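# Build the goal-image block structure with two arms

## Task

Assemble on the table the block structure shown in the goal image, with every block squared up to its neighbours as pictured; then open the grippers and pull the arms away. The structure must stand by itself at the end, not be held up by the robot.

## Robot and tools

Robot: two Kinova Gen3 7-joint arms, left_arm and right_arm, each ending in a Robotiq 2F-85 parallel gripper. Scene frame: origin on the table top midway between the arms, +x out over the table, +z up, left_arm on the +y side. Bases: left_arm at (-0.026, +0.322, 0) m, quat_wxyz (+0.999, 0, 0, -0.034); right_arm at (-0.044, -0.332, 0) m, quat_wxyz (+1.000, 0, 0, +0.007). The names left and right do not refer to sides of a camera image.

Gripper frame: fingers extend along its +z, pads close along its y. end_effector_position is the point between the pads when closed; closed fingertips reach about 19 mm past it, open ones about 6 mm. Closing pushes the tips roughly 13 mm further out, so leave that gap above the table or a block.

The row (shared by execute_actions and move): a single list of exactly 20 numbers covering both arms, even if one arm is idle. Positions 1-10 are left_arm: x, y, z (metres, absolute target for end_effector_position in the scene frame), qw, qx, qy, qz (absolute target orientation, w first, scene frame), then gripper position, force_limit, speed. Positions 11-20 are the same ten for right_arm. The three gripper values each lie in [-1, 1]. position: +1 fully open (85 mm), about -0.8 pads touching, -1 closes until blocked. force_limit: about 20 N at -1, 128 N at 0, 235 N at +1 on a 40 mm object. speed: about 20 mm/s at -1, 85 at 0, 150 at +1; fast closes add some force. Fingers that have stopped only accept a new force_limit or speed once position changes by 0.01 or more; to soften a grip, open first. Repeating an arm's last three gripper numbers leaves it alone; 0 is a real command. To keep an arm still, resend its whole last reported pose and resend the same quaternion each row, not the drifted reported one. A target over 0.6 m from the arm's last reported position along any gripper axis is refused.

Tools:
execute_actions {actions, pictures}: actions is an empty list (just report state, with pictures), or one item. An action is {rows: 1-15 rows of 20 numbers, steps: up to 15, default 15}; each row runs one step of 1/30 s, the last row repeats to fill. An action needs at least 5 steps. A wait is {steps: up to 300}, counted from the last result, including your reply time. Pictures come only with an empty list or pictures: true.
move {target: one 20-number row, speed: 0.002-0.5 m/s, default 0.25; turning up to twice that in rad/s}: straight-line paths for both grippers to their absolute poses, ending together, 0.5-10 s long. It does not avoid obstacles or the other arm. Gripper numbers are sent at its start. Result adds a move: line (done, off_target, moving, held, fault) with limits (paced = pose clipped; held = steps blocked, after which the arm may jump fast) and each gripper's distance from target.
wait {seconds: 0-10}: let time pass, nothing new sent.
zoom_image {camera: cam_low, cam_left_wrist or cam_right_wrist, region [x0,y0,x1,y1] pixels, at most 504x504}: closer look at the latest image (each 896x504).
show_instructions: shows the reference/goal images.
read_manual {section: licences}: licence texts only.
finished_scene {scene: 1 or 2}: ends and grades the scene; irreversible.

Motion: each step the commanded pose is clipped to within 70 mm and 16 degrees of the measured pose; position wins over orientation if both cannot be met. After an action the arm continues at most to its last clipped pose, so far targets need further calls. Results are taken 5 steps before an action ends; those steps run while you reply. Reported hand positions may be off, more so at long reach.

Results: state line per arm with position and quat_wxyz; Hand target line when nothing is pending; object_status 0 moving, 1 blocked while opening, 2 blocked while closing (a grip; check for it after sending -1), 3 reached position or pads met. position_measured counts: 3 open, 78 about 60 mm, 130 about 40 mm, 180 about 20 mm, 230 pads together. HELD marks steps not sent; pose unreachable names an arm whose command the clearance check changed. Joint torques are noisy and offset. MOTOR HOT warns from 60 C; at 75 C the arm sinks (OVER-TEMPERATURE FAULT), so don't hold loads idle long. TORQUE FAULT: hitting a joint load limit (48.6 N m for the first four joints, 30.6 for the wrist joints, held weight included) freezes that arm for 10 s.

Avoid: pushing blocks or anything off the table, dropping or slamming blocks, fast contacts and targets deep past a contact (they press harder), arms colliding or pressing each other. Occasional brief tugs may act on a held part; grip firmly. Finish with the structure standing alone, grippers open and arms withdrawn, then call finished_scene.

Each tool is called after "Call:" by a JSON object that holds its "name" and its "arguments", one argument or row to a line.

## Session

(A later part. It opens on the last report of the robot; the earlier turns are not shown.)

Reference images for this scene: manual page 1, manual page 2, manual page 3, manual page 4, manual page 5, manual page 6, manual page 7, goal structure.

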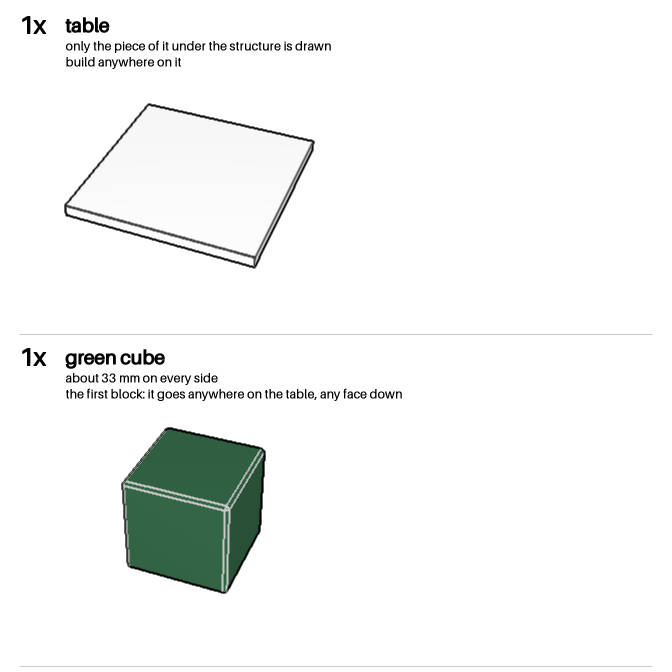

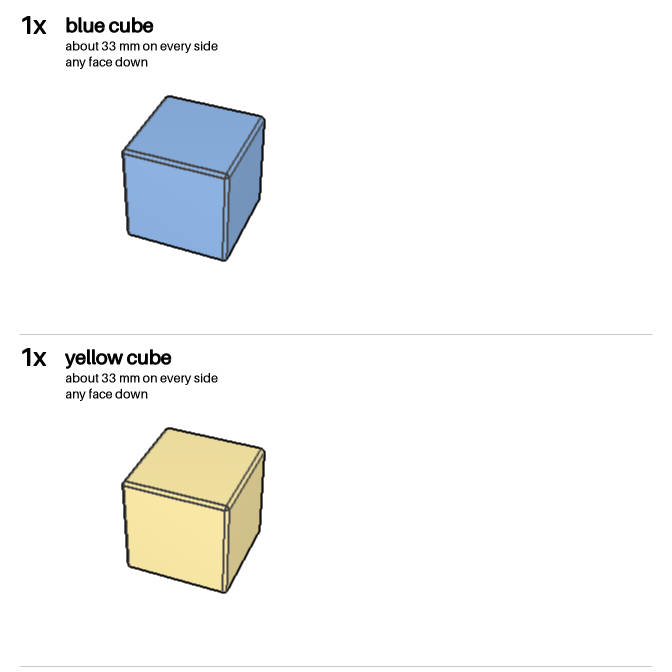

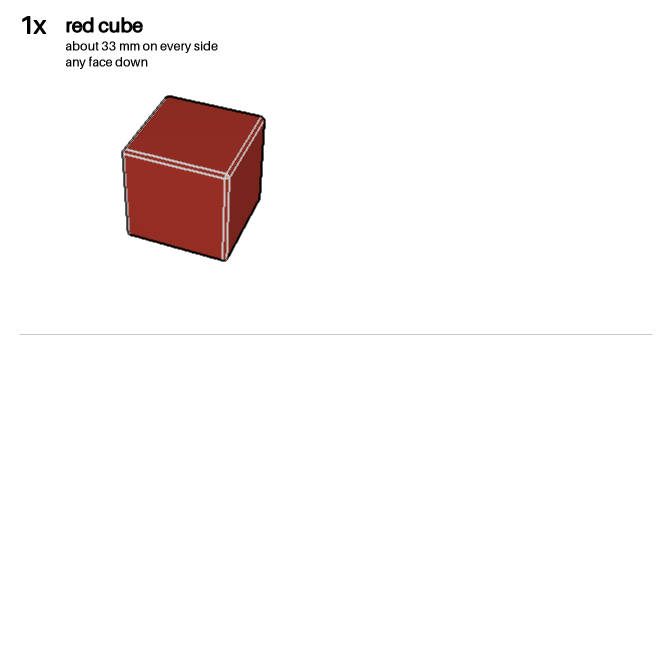

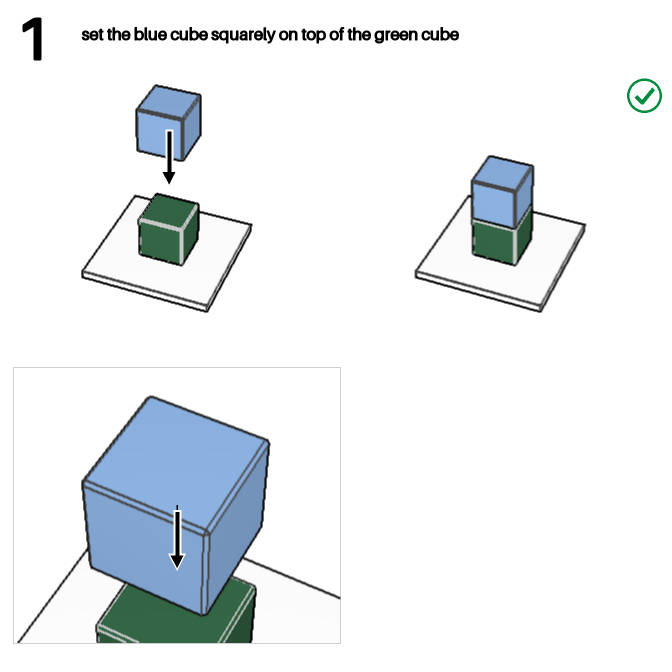

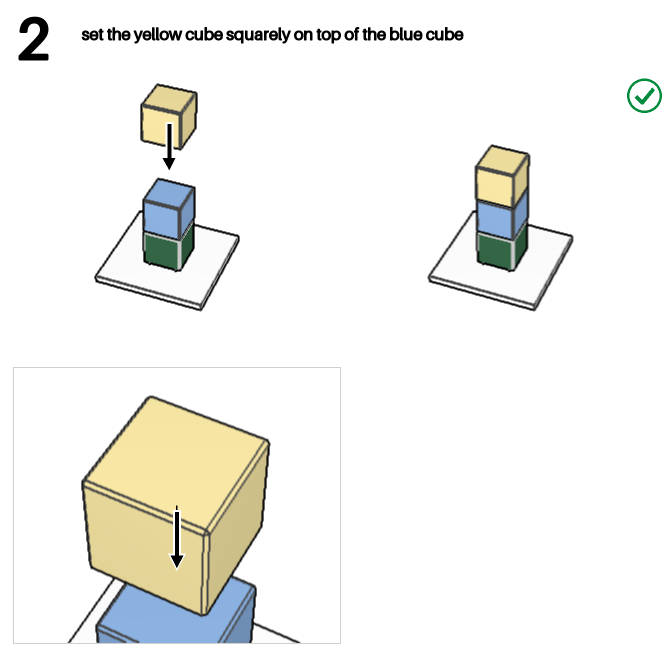

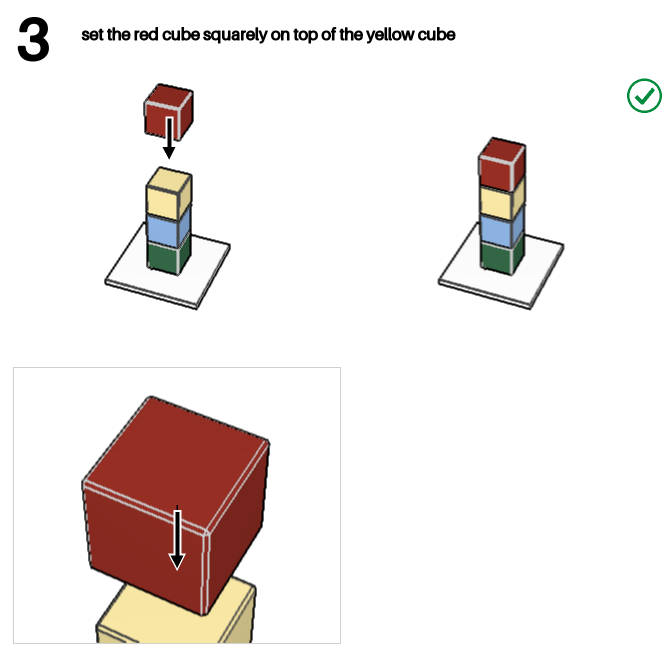

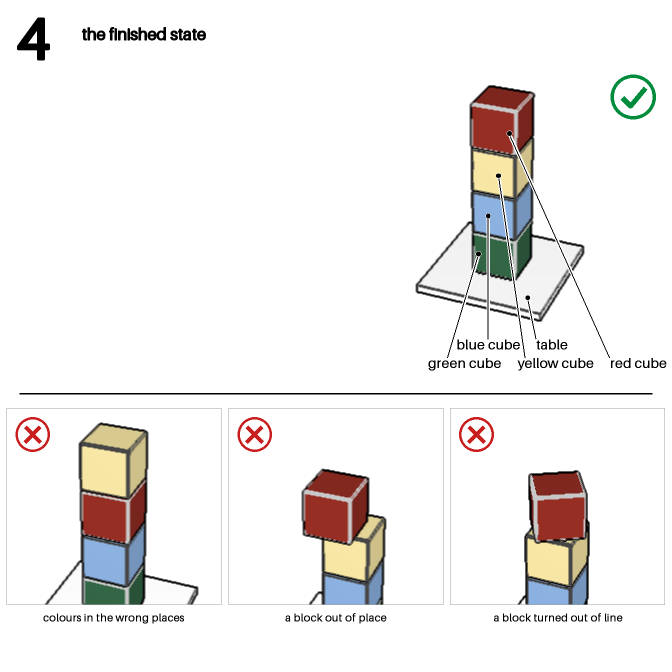

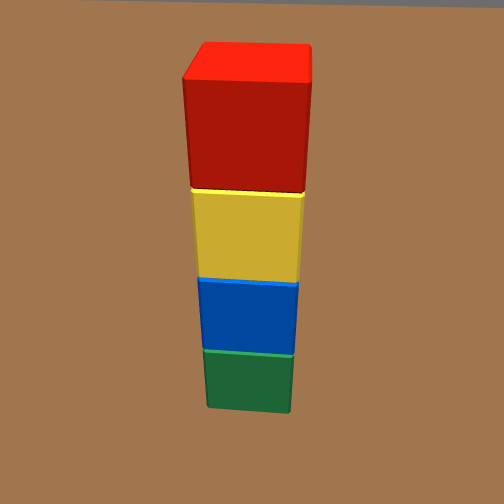

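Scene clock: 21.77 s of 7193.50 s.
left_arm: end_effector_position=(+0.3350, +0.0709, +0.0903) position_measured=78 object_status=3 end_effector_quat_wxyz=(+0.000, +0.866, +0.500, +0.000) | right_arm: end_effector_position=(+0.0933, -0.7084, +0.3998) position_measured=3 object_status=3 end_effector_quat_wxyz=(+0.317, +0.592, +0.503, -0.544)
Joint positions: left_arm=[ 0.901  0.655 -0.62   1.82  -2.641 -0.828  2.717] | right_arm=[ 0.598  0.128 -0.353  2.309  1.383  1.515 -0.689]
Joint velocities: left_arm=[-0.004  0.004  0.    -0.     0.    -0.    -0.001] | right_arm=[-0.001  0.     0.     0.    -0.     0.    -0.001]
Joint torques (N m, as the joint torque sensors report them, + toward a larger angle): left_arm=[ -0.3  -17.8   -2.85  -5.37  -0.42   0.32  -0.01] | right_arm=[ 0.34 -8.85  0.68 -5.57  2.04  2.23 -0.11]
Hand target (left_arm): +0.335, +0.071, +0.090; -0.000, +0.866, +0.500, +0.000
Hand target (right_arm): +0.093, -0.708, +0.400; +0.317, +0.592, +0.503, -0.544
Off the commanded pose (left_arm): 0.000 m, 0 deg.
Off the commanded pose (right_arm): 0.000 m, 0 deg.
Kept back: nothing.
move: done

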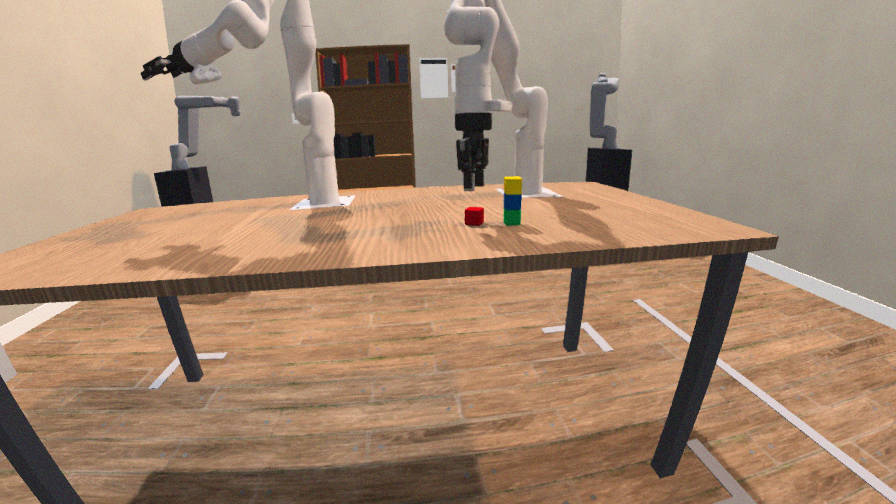

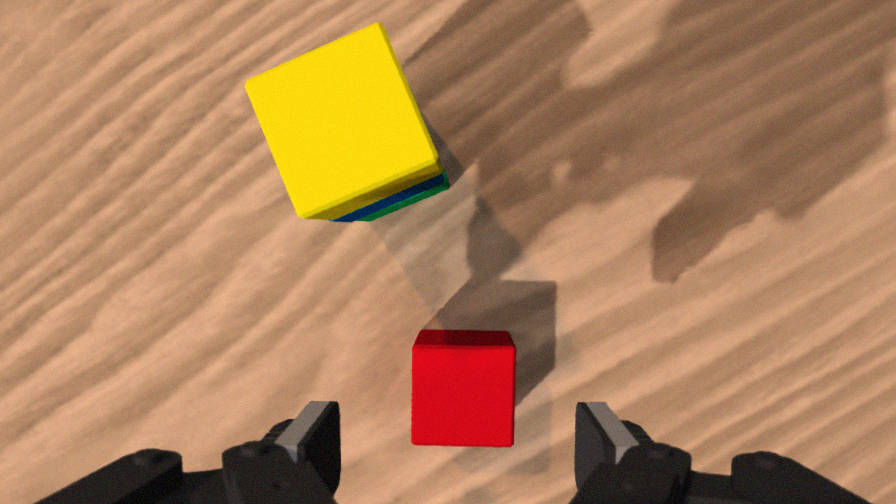

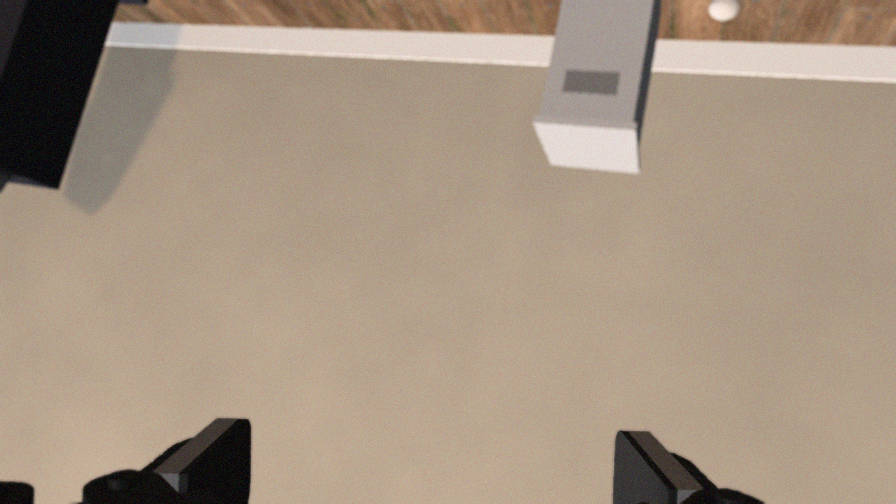

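Centre (463,396): back 1.3mm, right 1.6mm → (+0.0007,-0.0019).

Call:
{"name": "move", "arguments": {
  "target": [0.3357,0.0691,0.022,0,0.866,0.5,0,0.4,-0.5,0,0.0933,-0.7084,0.3998,0.317,0.592,0.503,-0.544,1,0,0],
  "speed": 0.15
}}

Call:
{"name": "move", "arguments": {
  "target": [0.3357,0.0691,0.022,0,0.866,0.5,0,-1,-0.5,0,0.0933,-0.7084,0.3998,0.317,0.592,0.503,-0.544,1,0,0]
}}

Call:
{"name": "move", "arguments": {
  "target": [0.3357,0.0691,0.15,0,0.866,0.5,0,-1,-0.5,0,0.0933,-0.7084,0.3998,0.317,0.592,0.503,-0.544,1,0,0]
}}

Call:
{"name": "move", "arguments": {
  "target": [0.3507,0.1504,0.14,0,0.998,-0.065,0,-1,-0.5,0,0.0933,-0.7084,0.3998,0.317,0.592,0.503,-0.544,1,0,0],
  "speed": 0.4
}}

Call:
{"name": "move", "arguments": {
  "target": [0.3507,0.1504,0.121,0,0.998,-0.065,0,-1,-0.5,0,0.0933,-0.7084,0.3998,0.317,0.592,0.503,-0.544,1,0,0],
  "speed": 0.02
}}

Call:
{"name": "move", "arguments": {
  "target": [0.3507,0.1504,0.121,0,0.998,-0.065,0,0.4,-0.5,0,0.0933,-0.7084,0.3998,0.317,0.592,0.503,-0.544,1,0,0]
}}

Call:
{"name": "move", "arguments": {
  "target": [0.3507,0.1504,0.21,0,0.998,-0.065,0,0.4,-0.5,0,0.0933,-0.7084,0.3998,0.317,0.592,0.503,-0.544,1,0,0]
}}

Scene clock: 23.13 s of 7193.50 s.
left_arm: end_effector_position=(+0.3358, +0.0689, +0.0224) position_measured=78 object_status=3 end_effector_quat_wxyz=(+0.000, +0.866, +0.500, +0.000) | right_arm: end_effector_position=(+0.0933, -0.7084, +0.3998) position_measured=3 object_status=3 end_effector_quat_wxyz=(+0.317, +0.592, +0.503, -0.544)
Joint positions: left_arm=[ 0.843  0.778 -0.532  1.86  -2.532 -0.67   2.631] | right_arm=[ 0.598  0.128 -0.353  2.309  1.383  1.515 -0.689]
Joint velocities: left_arm=[-0.005  0.007 -0.002  0.     0.002 -0.    -0.001] | right_arm=[ 0.     0.    -0.001 -0.001  0.     0.    -0.001]
Joint torques (N m, as the joint torque sensors report them, + toward a larger angle): left_arm=[ -0.61 -18.96  -2.89  -4.12  -0.49   0.28  -0.05] | right_arm=[ 0.31 -8.77  0.62 -5.68  2.02  2.17 -0.02]
Hand target (left_arm): +0.336, +0.069, +0.022; -0.000, +0.866, +0.500, +0.000
Hand target (right_arm): +0.093, -0.708, +0.400; +0.317, +0.592, +0.503, -0.544
Off the commanded pose (left_arm): 0.000 m, 0 deg.
Off the commanded pose (right_arm): 0.000 m, 0 deg.
Kept back: nothing.
move: done

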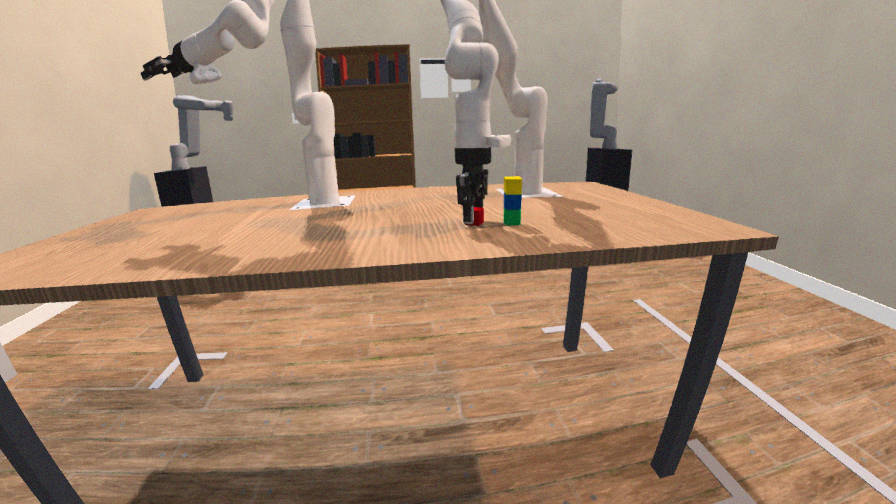

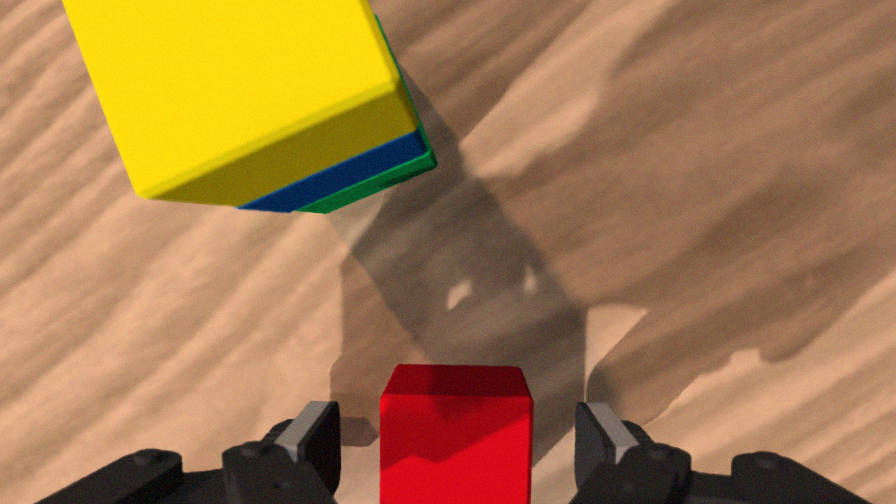

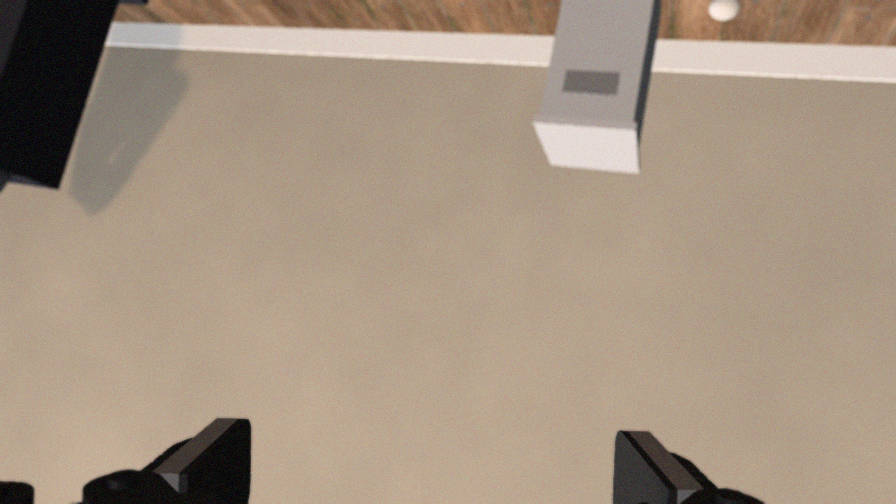

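Scene clock: 23.83 s of 7193.50 s.
left_arm: end_effector_position=(+0.3359, +0.0690, +0.0223) position_measured=149 object_status=2 end_effector_quat_wxyz=(+0.000, +0.866, +0.500, +0.000) | right_arm: end_effector_position=(+0.0933, -0.7084, +0.3998) position_measured=3 object_status=3 end_effector_quat_wxyz=(+0.317, +0.592, +0.503, -0.544)
Joint positions: left_arm=[ 0.842  0.778 -0.531  1.86  -2.531 -0.67   2.63 ] | right_arm=[ 0.598  0.128 -0.353  2.309  1.383  1.515 -0.689]
Joint velocities: left_arm=[-0.     0.    -0.     0.     0.001 -0.     0.   ] | right_arm=[-0.001  0.     0.001 -0.    -0.    -0.    -0.002]
Joint torques (N m, as the joint torque sensors report them, + toward a larger angle): left_arm=[ -0.47 -18.37  -2.81  -3.96  -0.36   0.32  -0.05] | right_arm=[ 0.29 -8.86  0.65 -5.56  2.03  2.28 -0.09]
Hand target (left_arm): +0.336, +0.069, +0.022; -0.000, +0.866, +0.500, +0.000
Hand target (right_arm): +0.093, -0.708, +0.400; +0.317, +0.592, +0.503, -0.544
Off the commanded pose (left_arm): 0.000 m, 0 deg.
Off the commanded pose (right_arm): 0.000 m, 0 deg.
Kept back: nothing.
move: done

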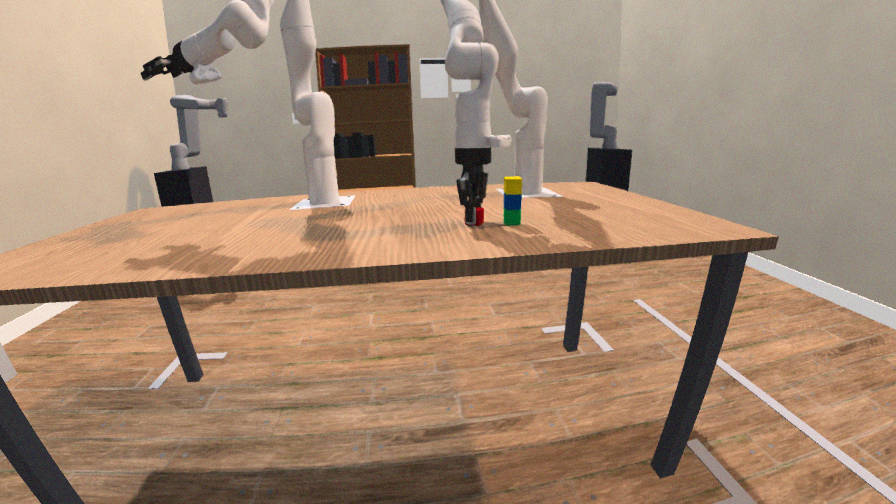

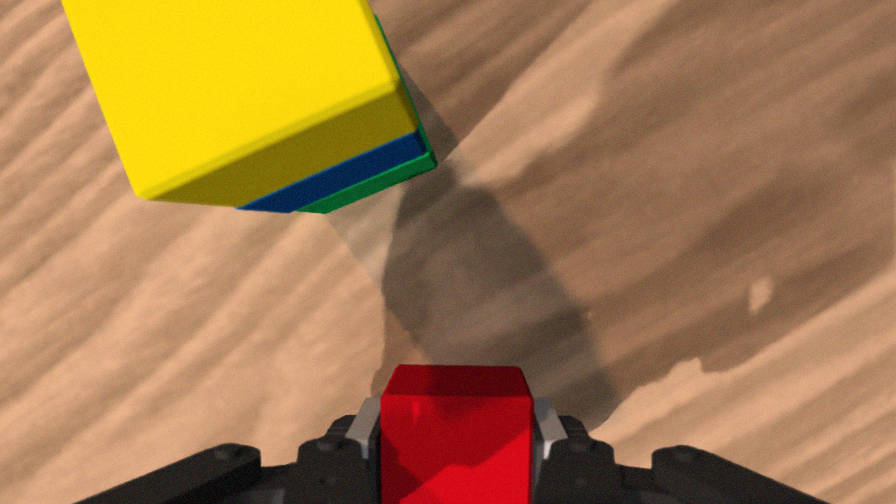

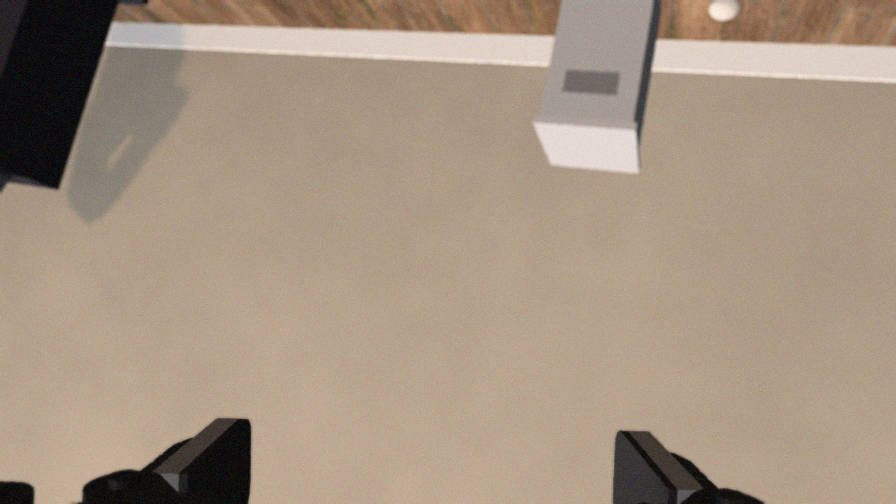

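Scene clock: 24.80 s of 7193.50 s.
left_arm: end_effector_position=(+0.3355, +0.0690, +0.1496) position_measured=149 object_status=2 end_effector_quat_wxyz=(+0.000, +0.866, +0.500, -0.001) | right_arm: end_effector_position=(+0.0933, -0.7084, +0.3998) position_measured=3 object_status=3 end_effector_quat_wxyz=(+0.317, +0.592, +0.503, -0.544)
Joint positions: left_arm=[ 0.94   0.563 -0.671  1.746 -2.729 -0.979  2.795] | right_arm=[ 0.598  0.128 -0.353  2.309  1.383  1.515 -0.689]
Joint velocities: left_arm=[ 0.003 -0.004 -0.001  0.    -0.     0.     0.001] | right_arm=[-0.001  0.    -0.     0.001 -0.001 -0.    -0.001]
Joint torques (N m, as the joint torque sensors report them, + toward a larger angle): left_arm=[ -0.77 -17.06  -2.84  -6.48  -0.23   0.26   0.07] | right_arm=[ 0.38 -8.84  0.62 -5.73  1.89  2.27 -0.04]
Hand target (left_arm): +0.335, +0.069, +0.150; +0.000, +0.866, +0.500, -0.001
Hand target (right_arm): +0.093, -0.708, +0.400; +0.317, +0.592, +0.503, -0.544
Off the commanded pose (left_arm): 0.000 m, 0 deg.
Off the commanded pose (right_arm): 0.000 m, 0 deg.
Kept back: nothing.
move: done

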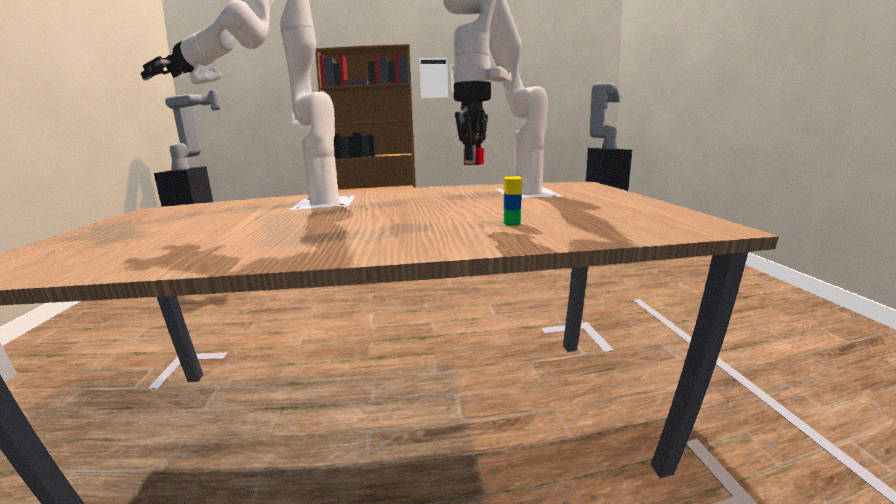

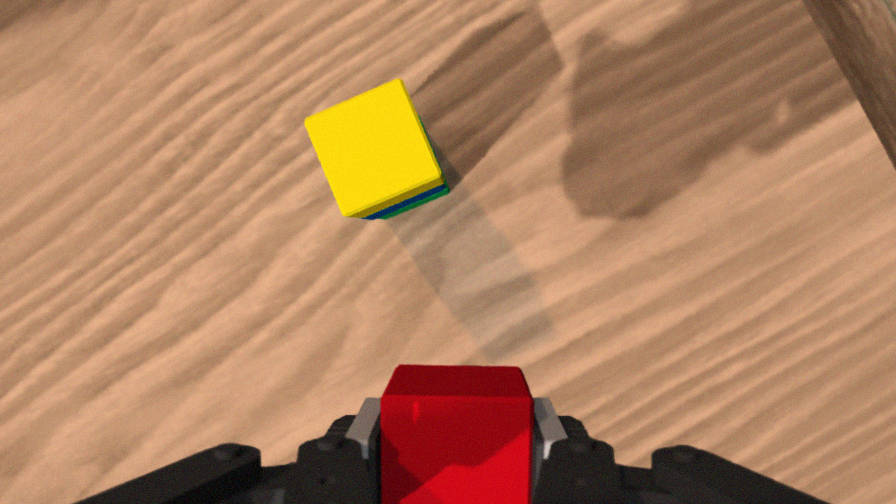

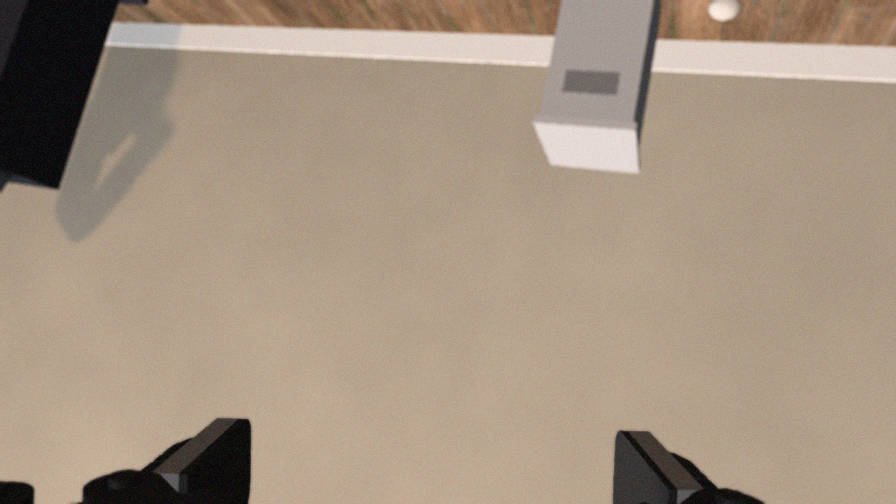

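Scene clock: 26.67 s of 7193.50 s.
left_arm: end_effector_position=(+0.3501, +0.1500, +0.1399) position_measured=149 object_status=2 end_effector_quat_wxyz=(-0.000, +0.998, -0.066, -0.000) | right_arm: end_effector_position=(+0.0933, -0.7084, +0.3998) position_measured=3 object_status=3 end_effector_quat_wxyz=(+0.317, +0.592, +0.503, -0.544)
Joint positions: left_arm=[ 0.58   0.471 -0.384  1.858 -2.915 -0.855  1.592] | right_arm=[ 0.598  0.128 -0.353  2.309  1.383  1.515 -0.689]
Joint velocities: left_arm=[-0.007 -0.    -0.009  0.     0.003 -0.001 -0.004] | right_arm=[-0.    -0.     0.    -0.     0.001 -0.     0.002]
Joint torques (N m, as the joint torque sensors report them, + toward a larger angle): left_arm=[ -0.65 -16.38  -1.37  -6.23  -0.44   0.34   0.  ] | right_arm=[ 0.27 -8.76  0.42 -5.51  2.03  2.28 -0.12]
Hand target (left_arm): +0.350, +0.150, +0.140; -0.000, +0.998, -0.065, +0.000
Hand target (right_arm): +0.093, -0.708, +0.400; +0.317, +0.592, +0.503, -0.544
Off the commanded pose (left_arm): 0.001 m, 0 deg.
Off the commanded pose (right_arm): 0.000 m, 0 deg.
Kept back: nothing.
move: done

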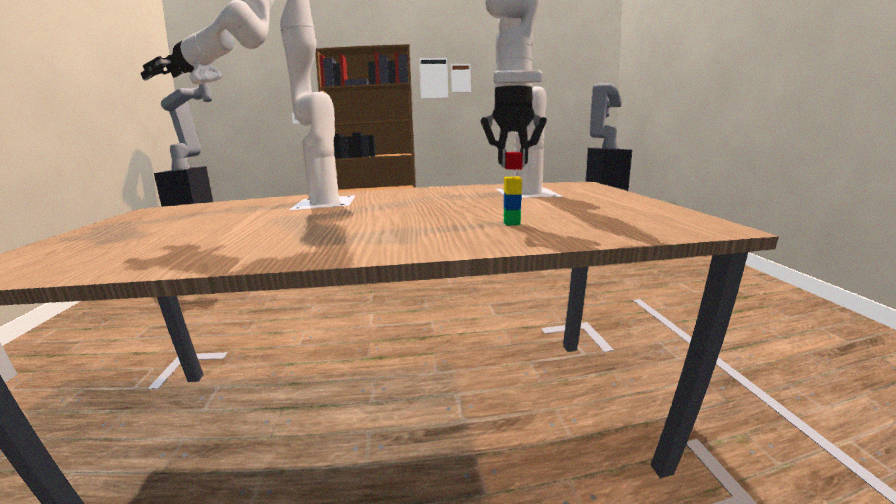

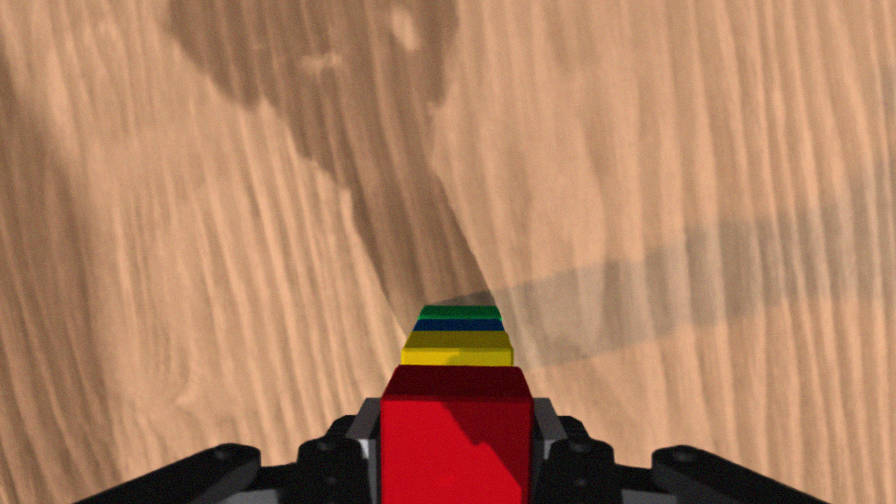

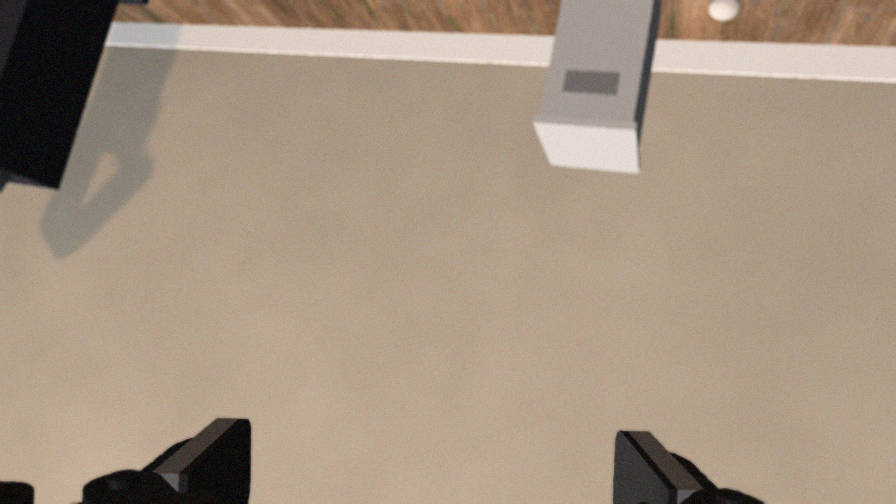

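Scene clock: 27.83 s of 7193.50 s.
left_arm: end_effector_position=(+0.3507, +0.1504, +0.1211) position_measured=149 object_status=2 end_effector_quat_wxyz=(-0.000, +0.998, -0.065, +0.000) | right_arm: end_effector_position=(+0.0933, -0.7084, +0.3998) position_measured=3 object_status=3 end_effector_quat_wxyz=(+0.317, +0.592, +0.503, -0.544)
Joint positions: left_arm=[ 0.568  0.504 -0.372  1.881 -2.895 -0.801  1.574] | right_arm=[ 0.598  0.128 -0.353  2.309  1.383  1.515 -0.689]
Joint velocities: left_arm=[-0.001  0.001 -0.001  0.    -0.     0.    -0.001] | right_arm=[-0.001 -0.     0.     0.     0.    -0.     0.001]
Joint torques (N m, as the joint torque sensors report them, + toward a larger angle): left_arm=[ -0.54 -16.6   -1.47  -5.82  -0.41   0.34  -0.01] | right_arm=[ 0.41 -8.75  0.74 -5.61  2.04  2.19 -0.07]
Hand target (left_arm): +0.351, +0.150, +0.121; -0.000, +0.998, -0.065, +0.000
Hand target (right_arm): +0.093, -0.708, +0.400; +0.317, +0.592, +0.503, -0.544
Off the commanded pose (left_arm): 0.000 m, 0 deg.
Off the commanded pose (right_arm): 0.000 m, 0 deg.
Kept back: nothing.
move: done

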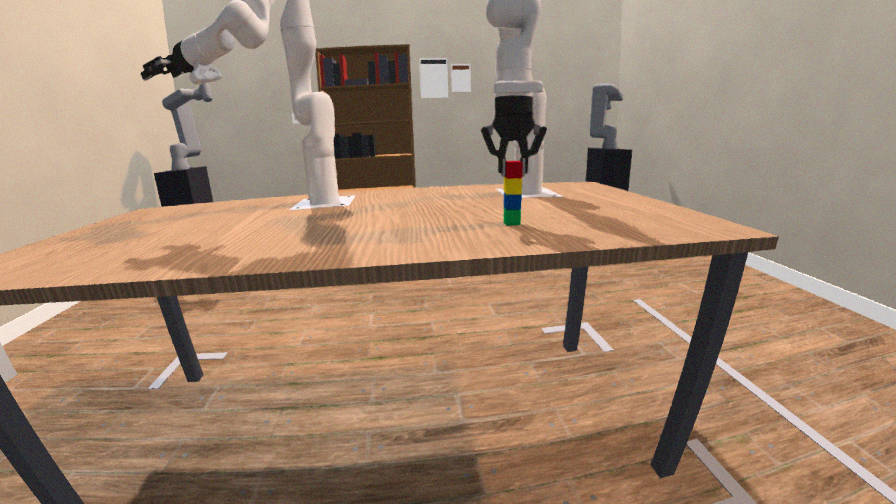

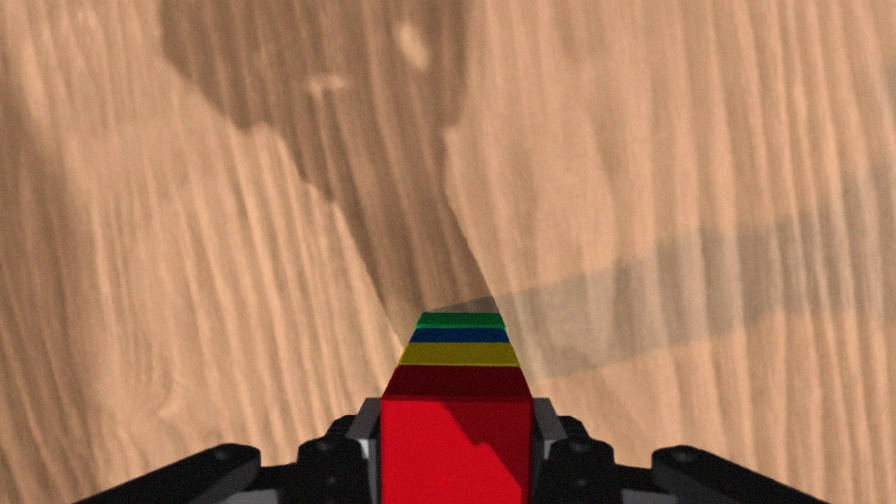

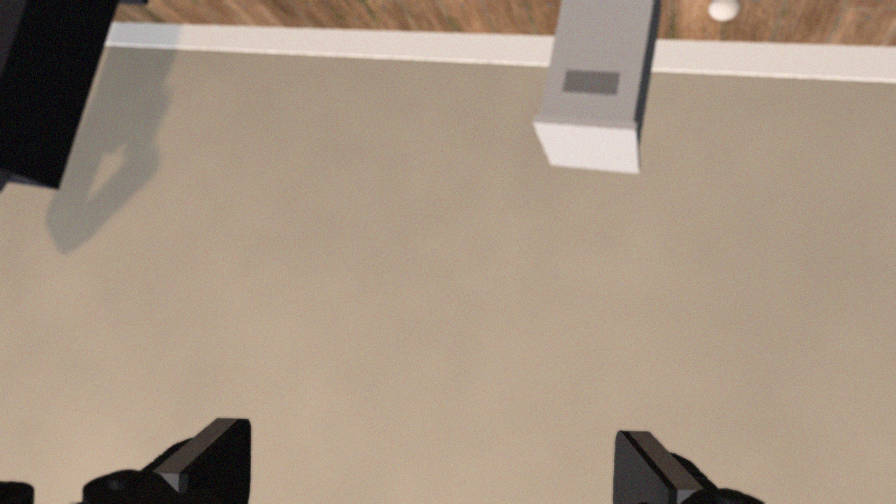

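Scene clock: 28.53 s of 7193.50 s.
left_arm: end_effector_position=(+0.3507, +0.1504, +0.1210) position_measured=78 object_status=0 end_effector_quat_wxyz=(+0.000, +0.998, -0.065, +0.000) | right_arm: end_effector_position=(+0.0933, -0.7084, +0.3998) position_measured=3 object_status=3 end_effector_quat_wxyz=(+0.317, +0.592, +0.503, -0.544)
Joint positions: left_arm=[ 0.568  0.504 -0.372  1.881 -2.895 -0.801  1.573] | right_arm=[ 0.598  0.128 -0.353  2.309  1.383  1.515 -0.689]
Joint velocities: left_arm=[-0.     0.001  0.001  0.    -0.001 -0.    -0.   ] | right_arm=[-0.002 -0.     0.    -0.    -0.001 -0.     0.002]
Joint torques (N m, as the joint torque sensors report them, + toward a larger angle): left_arm=[ -0.57 -16.53  -1.49  -5.78  -0.37   0.34  -0.01] | right_arm=[ 0.27 -8.83  0.56 -5.68  2.01  2.22 -0.1 ]
Hand target (left_arm): +0.351, +0.150, +0.121; -0.000, +0.998, -0.065, +0.000
Hand target (right_arm): +0.093, -0.708, +0.400; +0.317, +0.592, +0.503, -0.544
Off the commanded pose (left_arm): 0.000 m, 0 deg.
Off the commanded pose (right_arm): 0.000 m, 0 deg.
Kept back: nothing.
move: done

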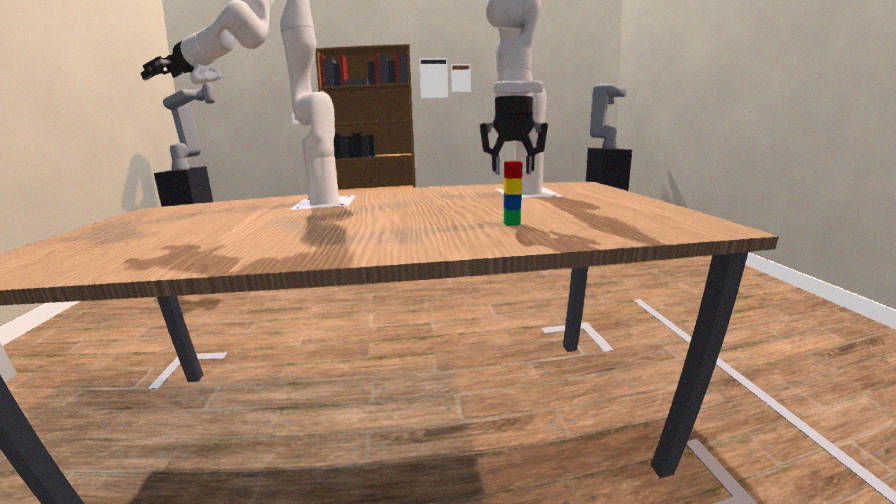

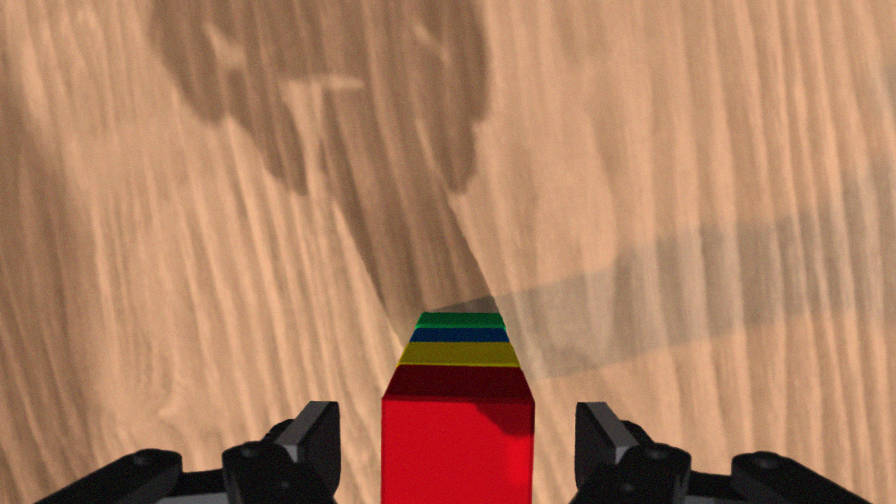

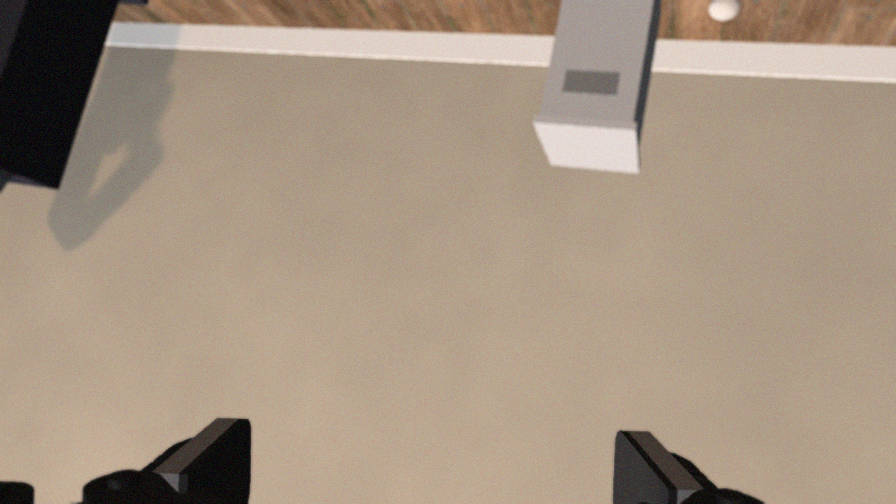

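Scene clock: 29.33 s of 7193.50 s.
left_arm: end_effector_position=(+0.3506, +0.1503, +0.2097) position_measured=78 object_status=3 end_effector_quat_wxyz=(+0.000, +0.998, -0.065, -0.000) | right_arm: end_effector_position=(+0.0933, -0.7084, +0.3998) position_measured=3 object_status=3 end_effector_quat_wxyz=(+0.317, +0.592, +0.503, -0.544)
Joint positions: left_arm=[ 0.603  0.37  -0.408  1.747 -2.975 -1.059  1.646] | right_arm=[ 0.598  0.128 -0.353  2.309  1.383  1.515 -0.689]
Joint velocities: left_arm=[ 0.001 -0.002 -0.    -0.001  0.     0.     0.001] | right_arm=[ 0.    -0.     0.    -0.001 -0.001  0.001  0.   ]
Joint torques (N m, as the joint torque sensors report them, + toward a larger angle): left_arm=[ -0.33 -15.11  -1.02  -7.17  -0.43   0.37  -0.1 ] | right_arm=[ 0.18 -8.63  0.74 -5.55  2.11  2.23  0.04]
Hand target (left_arm): +0.351, +0.150, +0.210; +0.000, +0.998, -0.065, -0.000
Hand target (right_arm): +0.093, -0.708, +0.400; +0.317, +0.592, +0.503, -0.544
Off the commanded pose (left_arm): 0.000 m, 0 deg.
Off the commanded pose (right_arm): 0.000 m, 0 deg.
Kept back: nothing.
move: done

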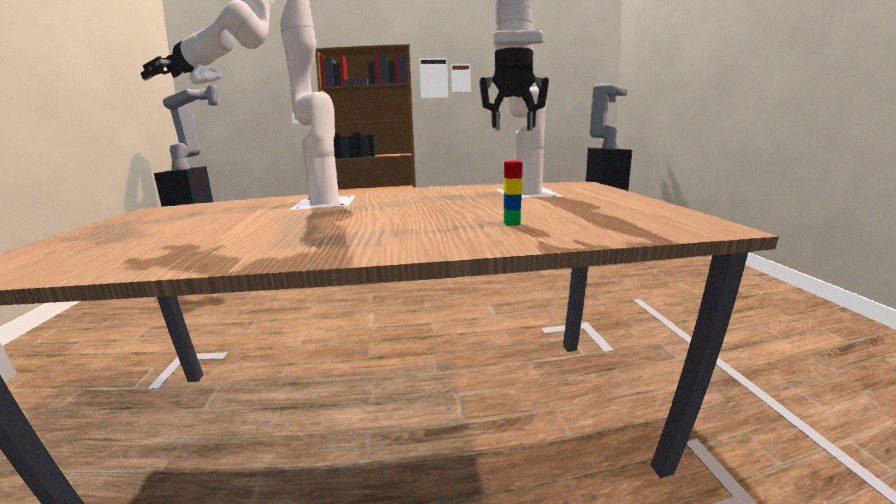

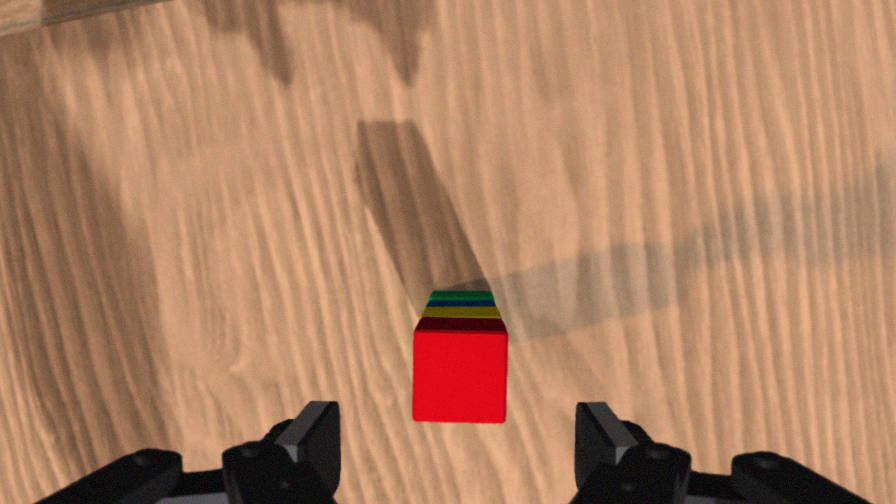

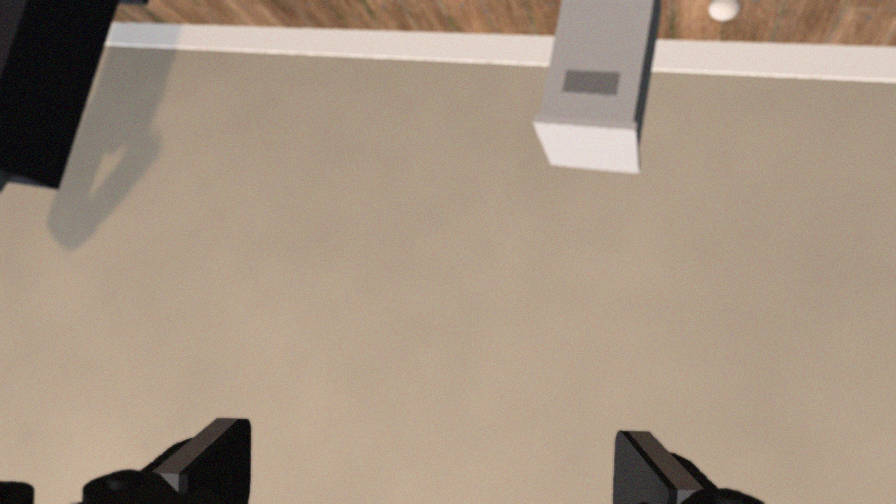

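Call:
{"name": "finished_scene", "arguments": {
  "scene": 2
}}

The scene is finished: the task was done.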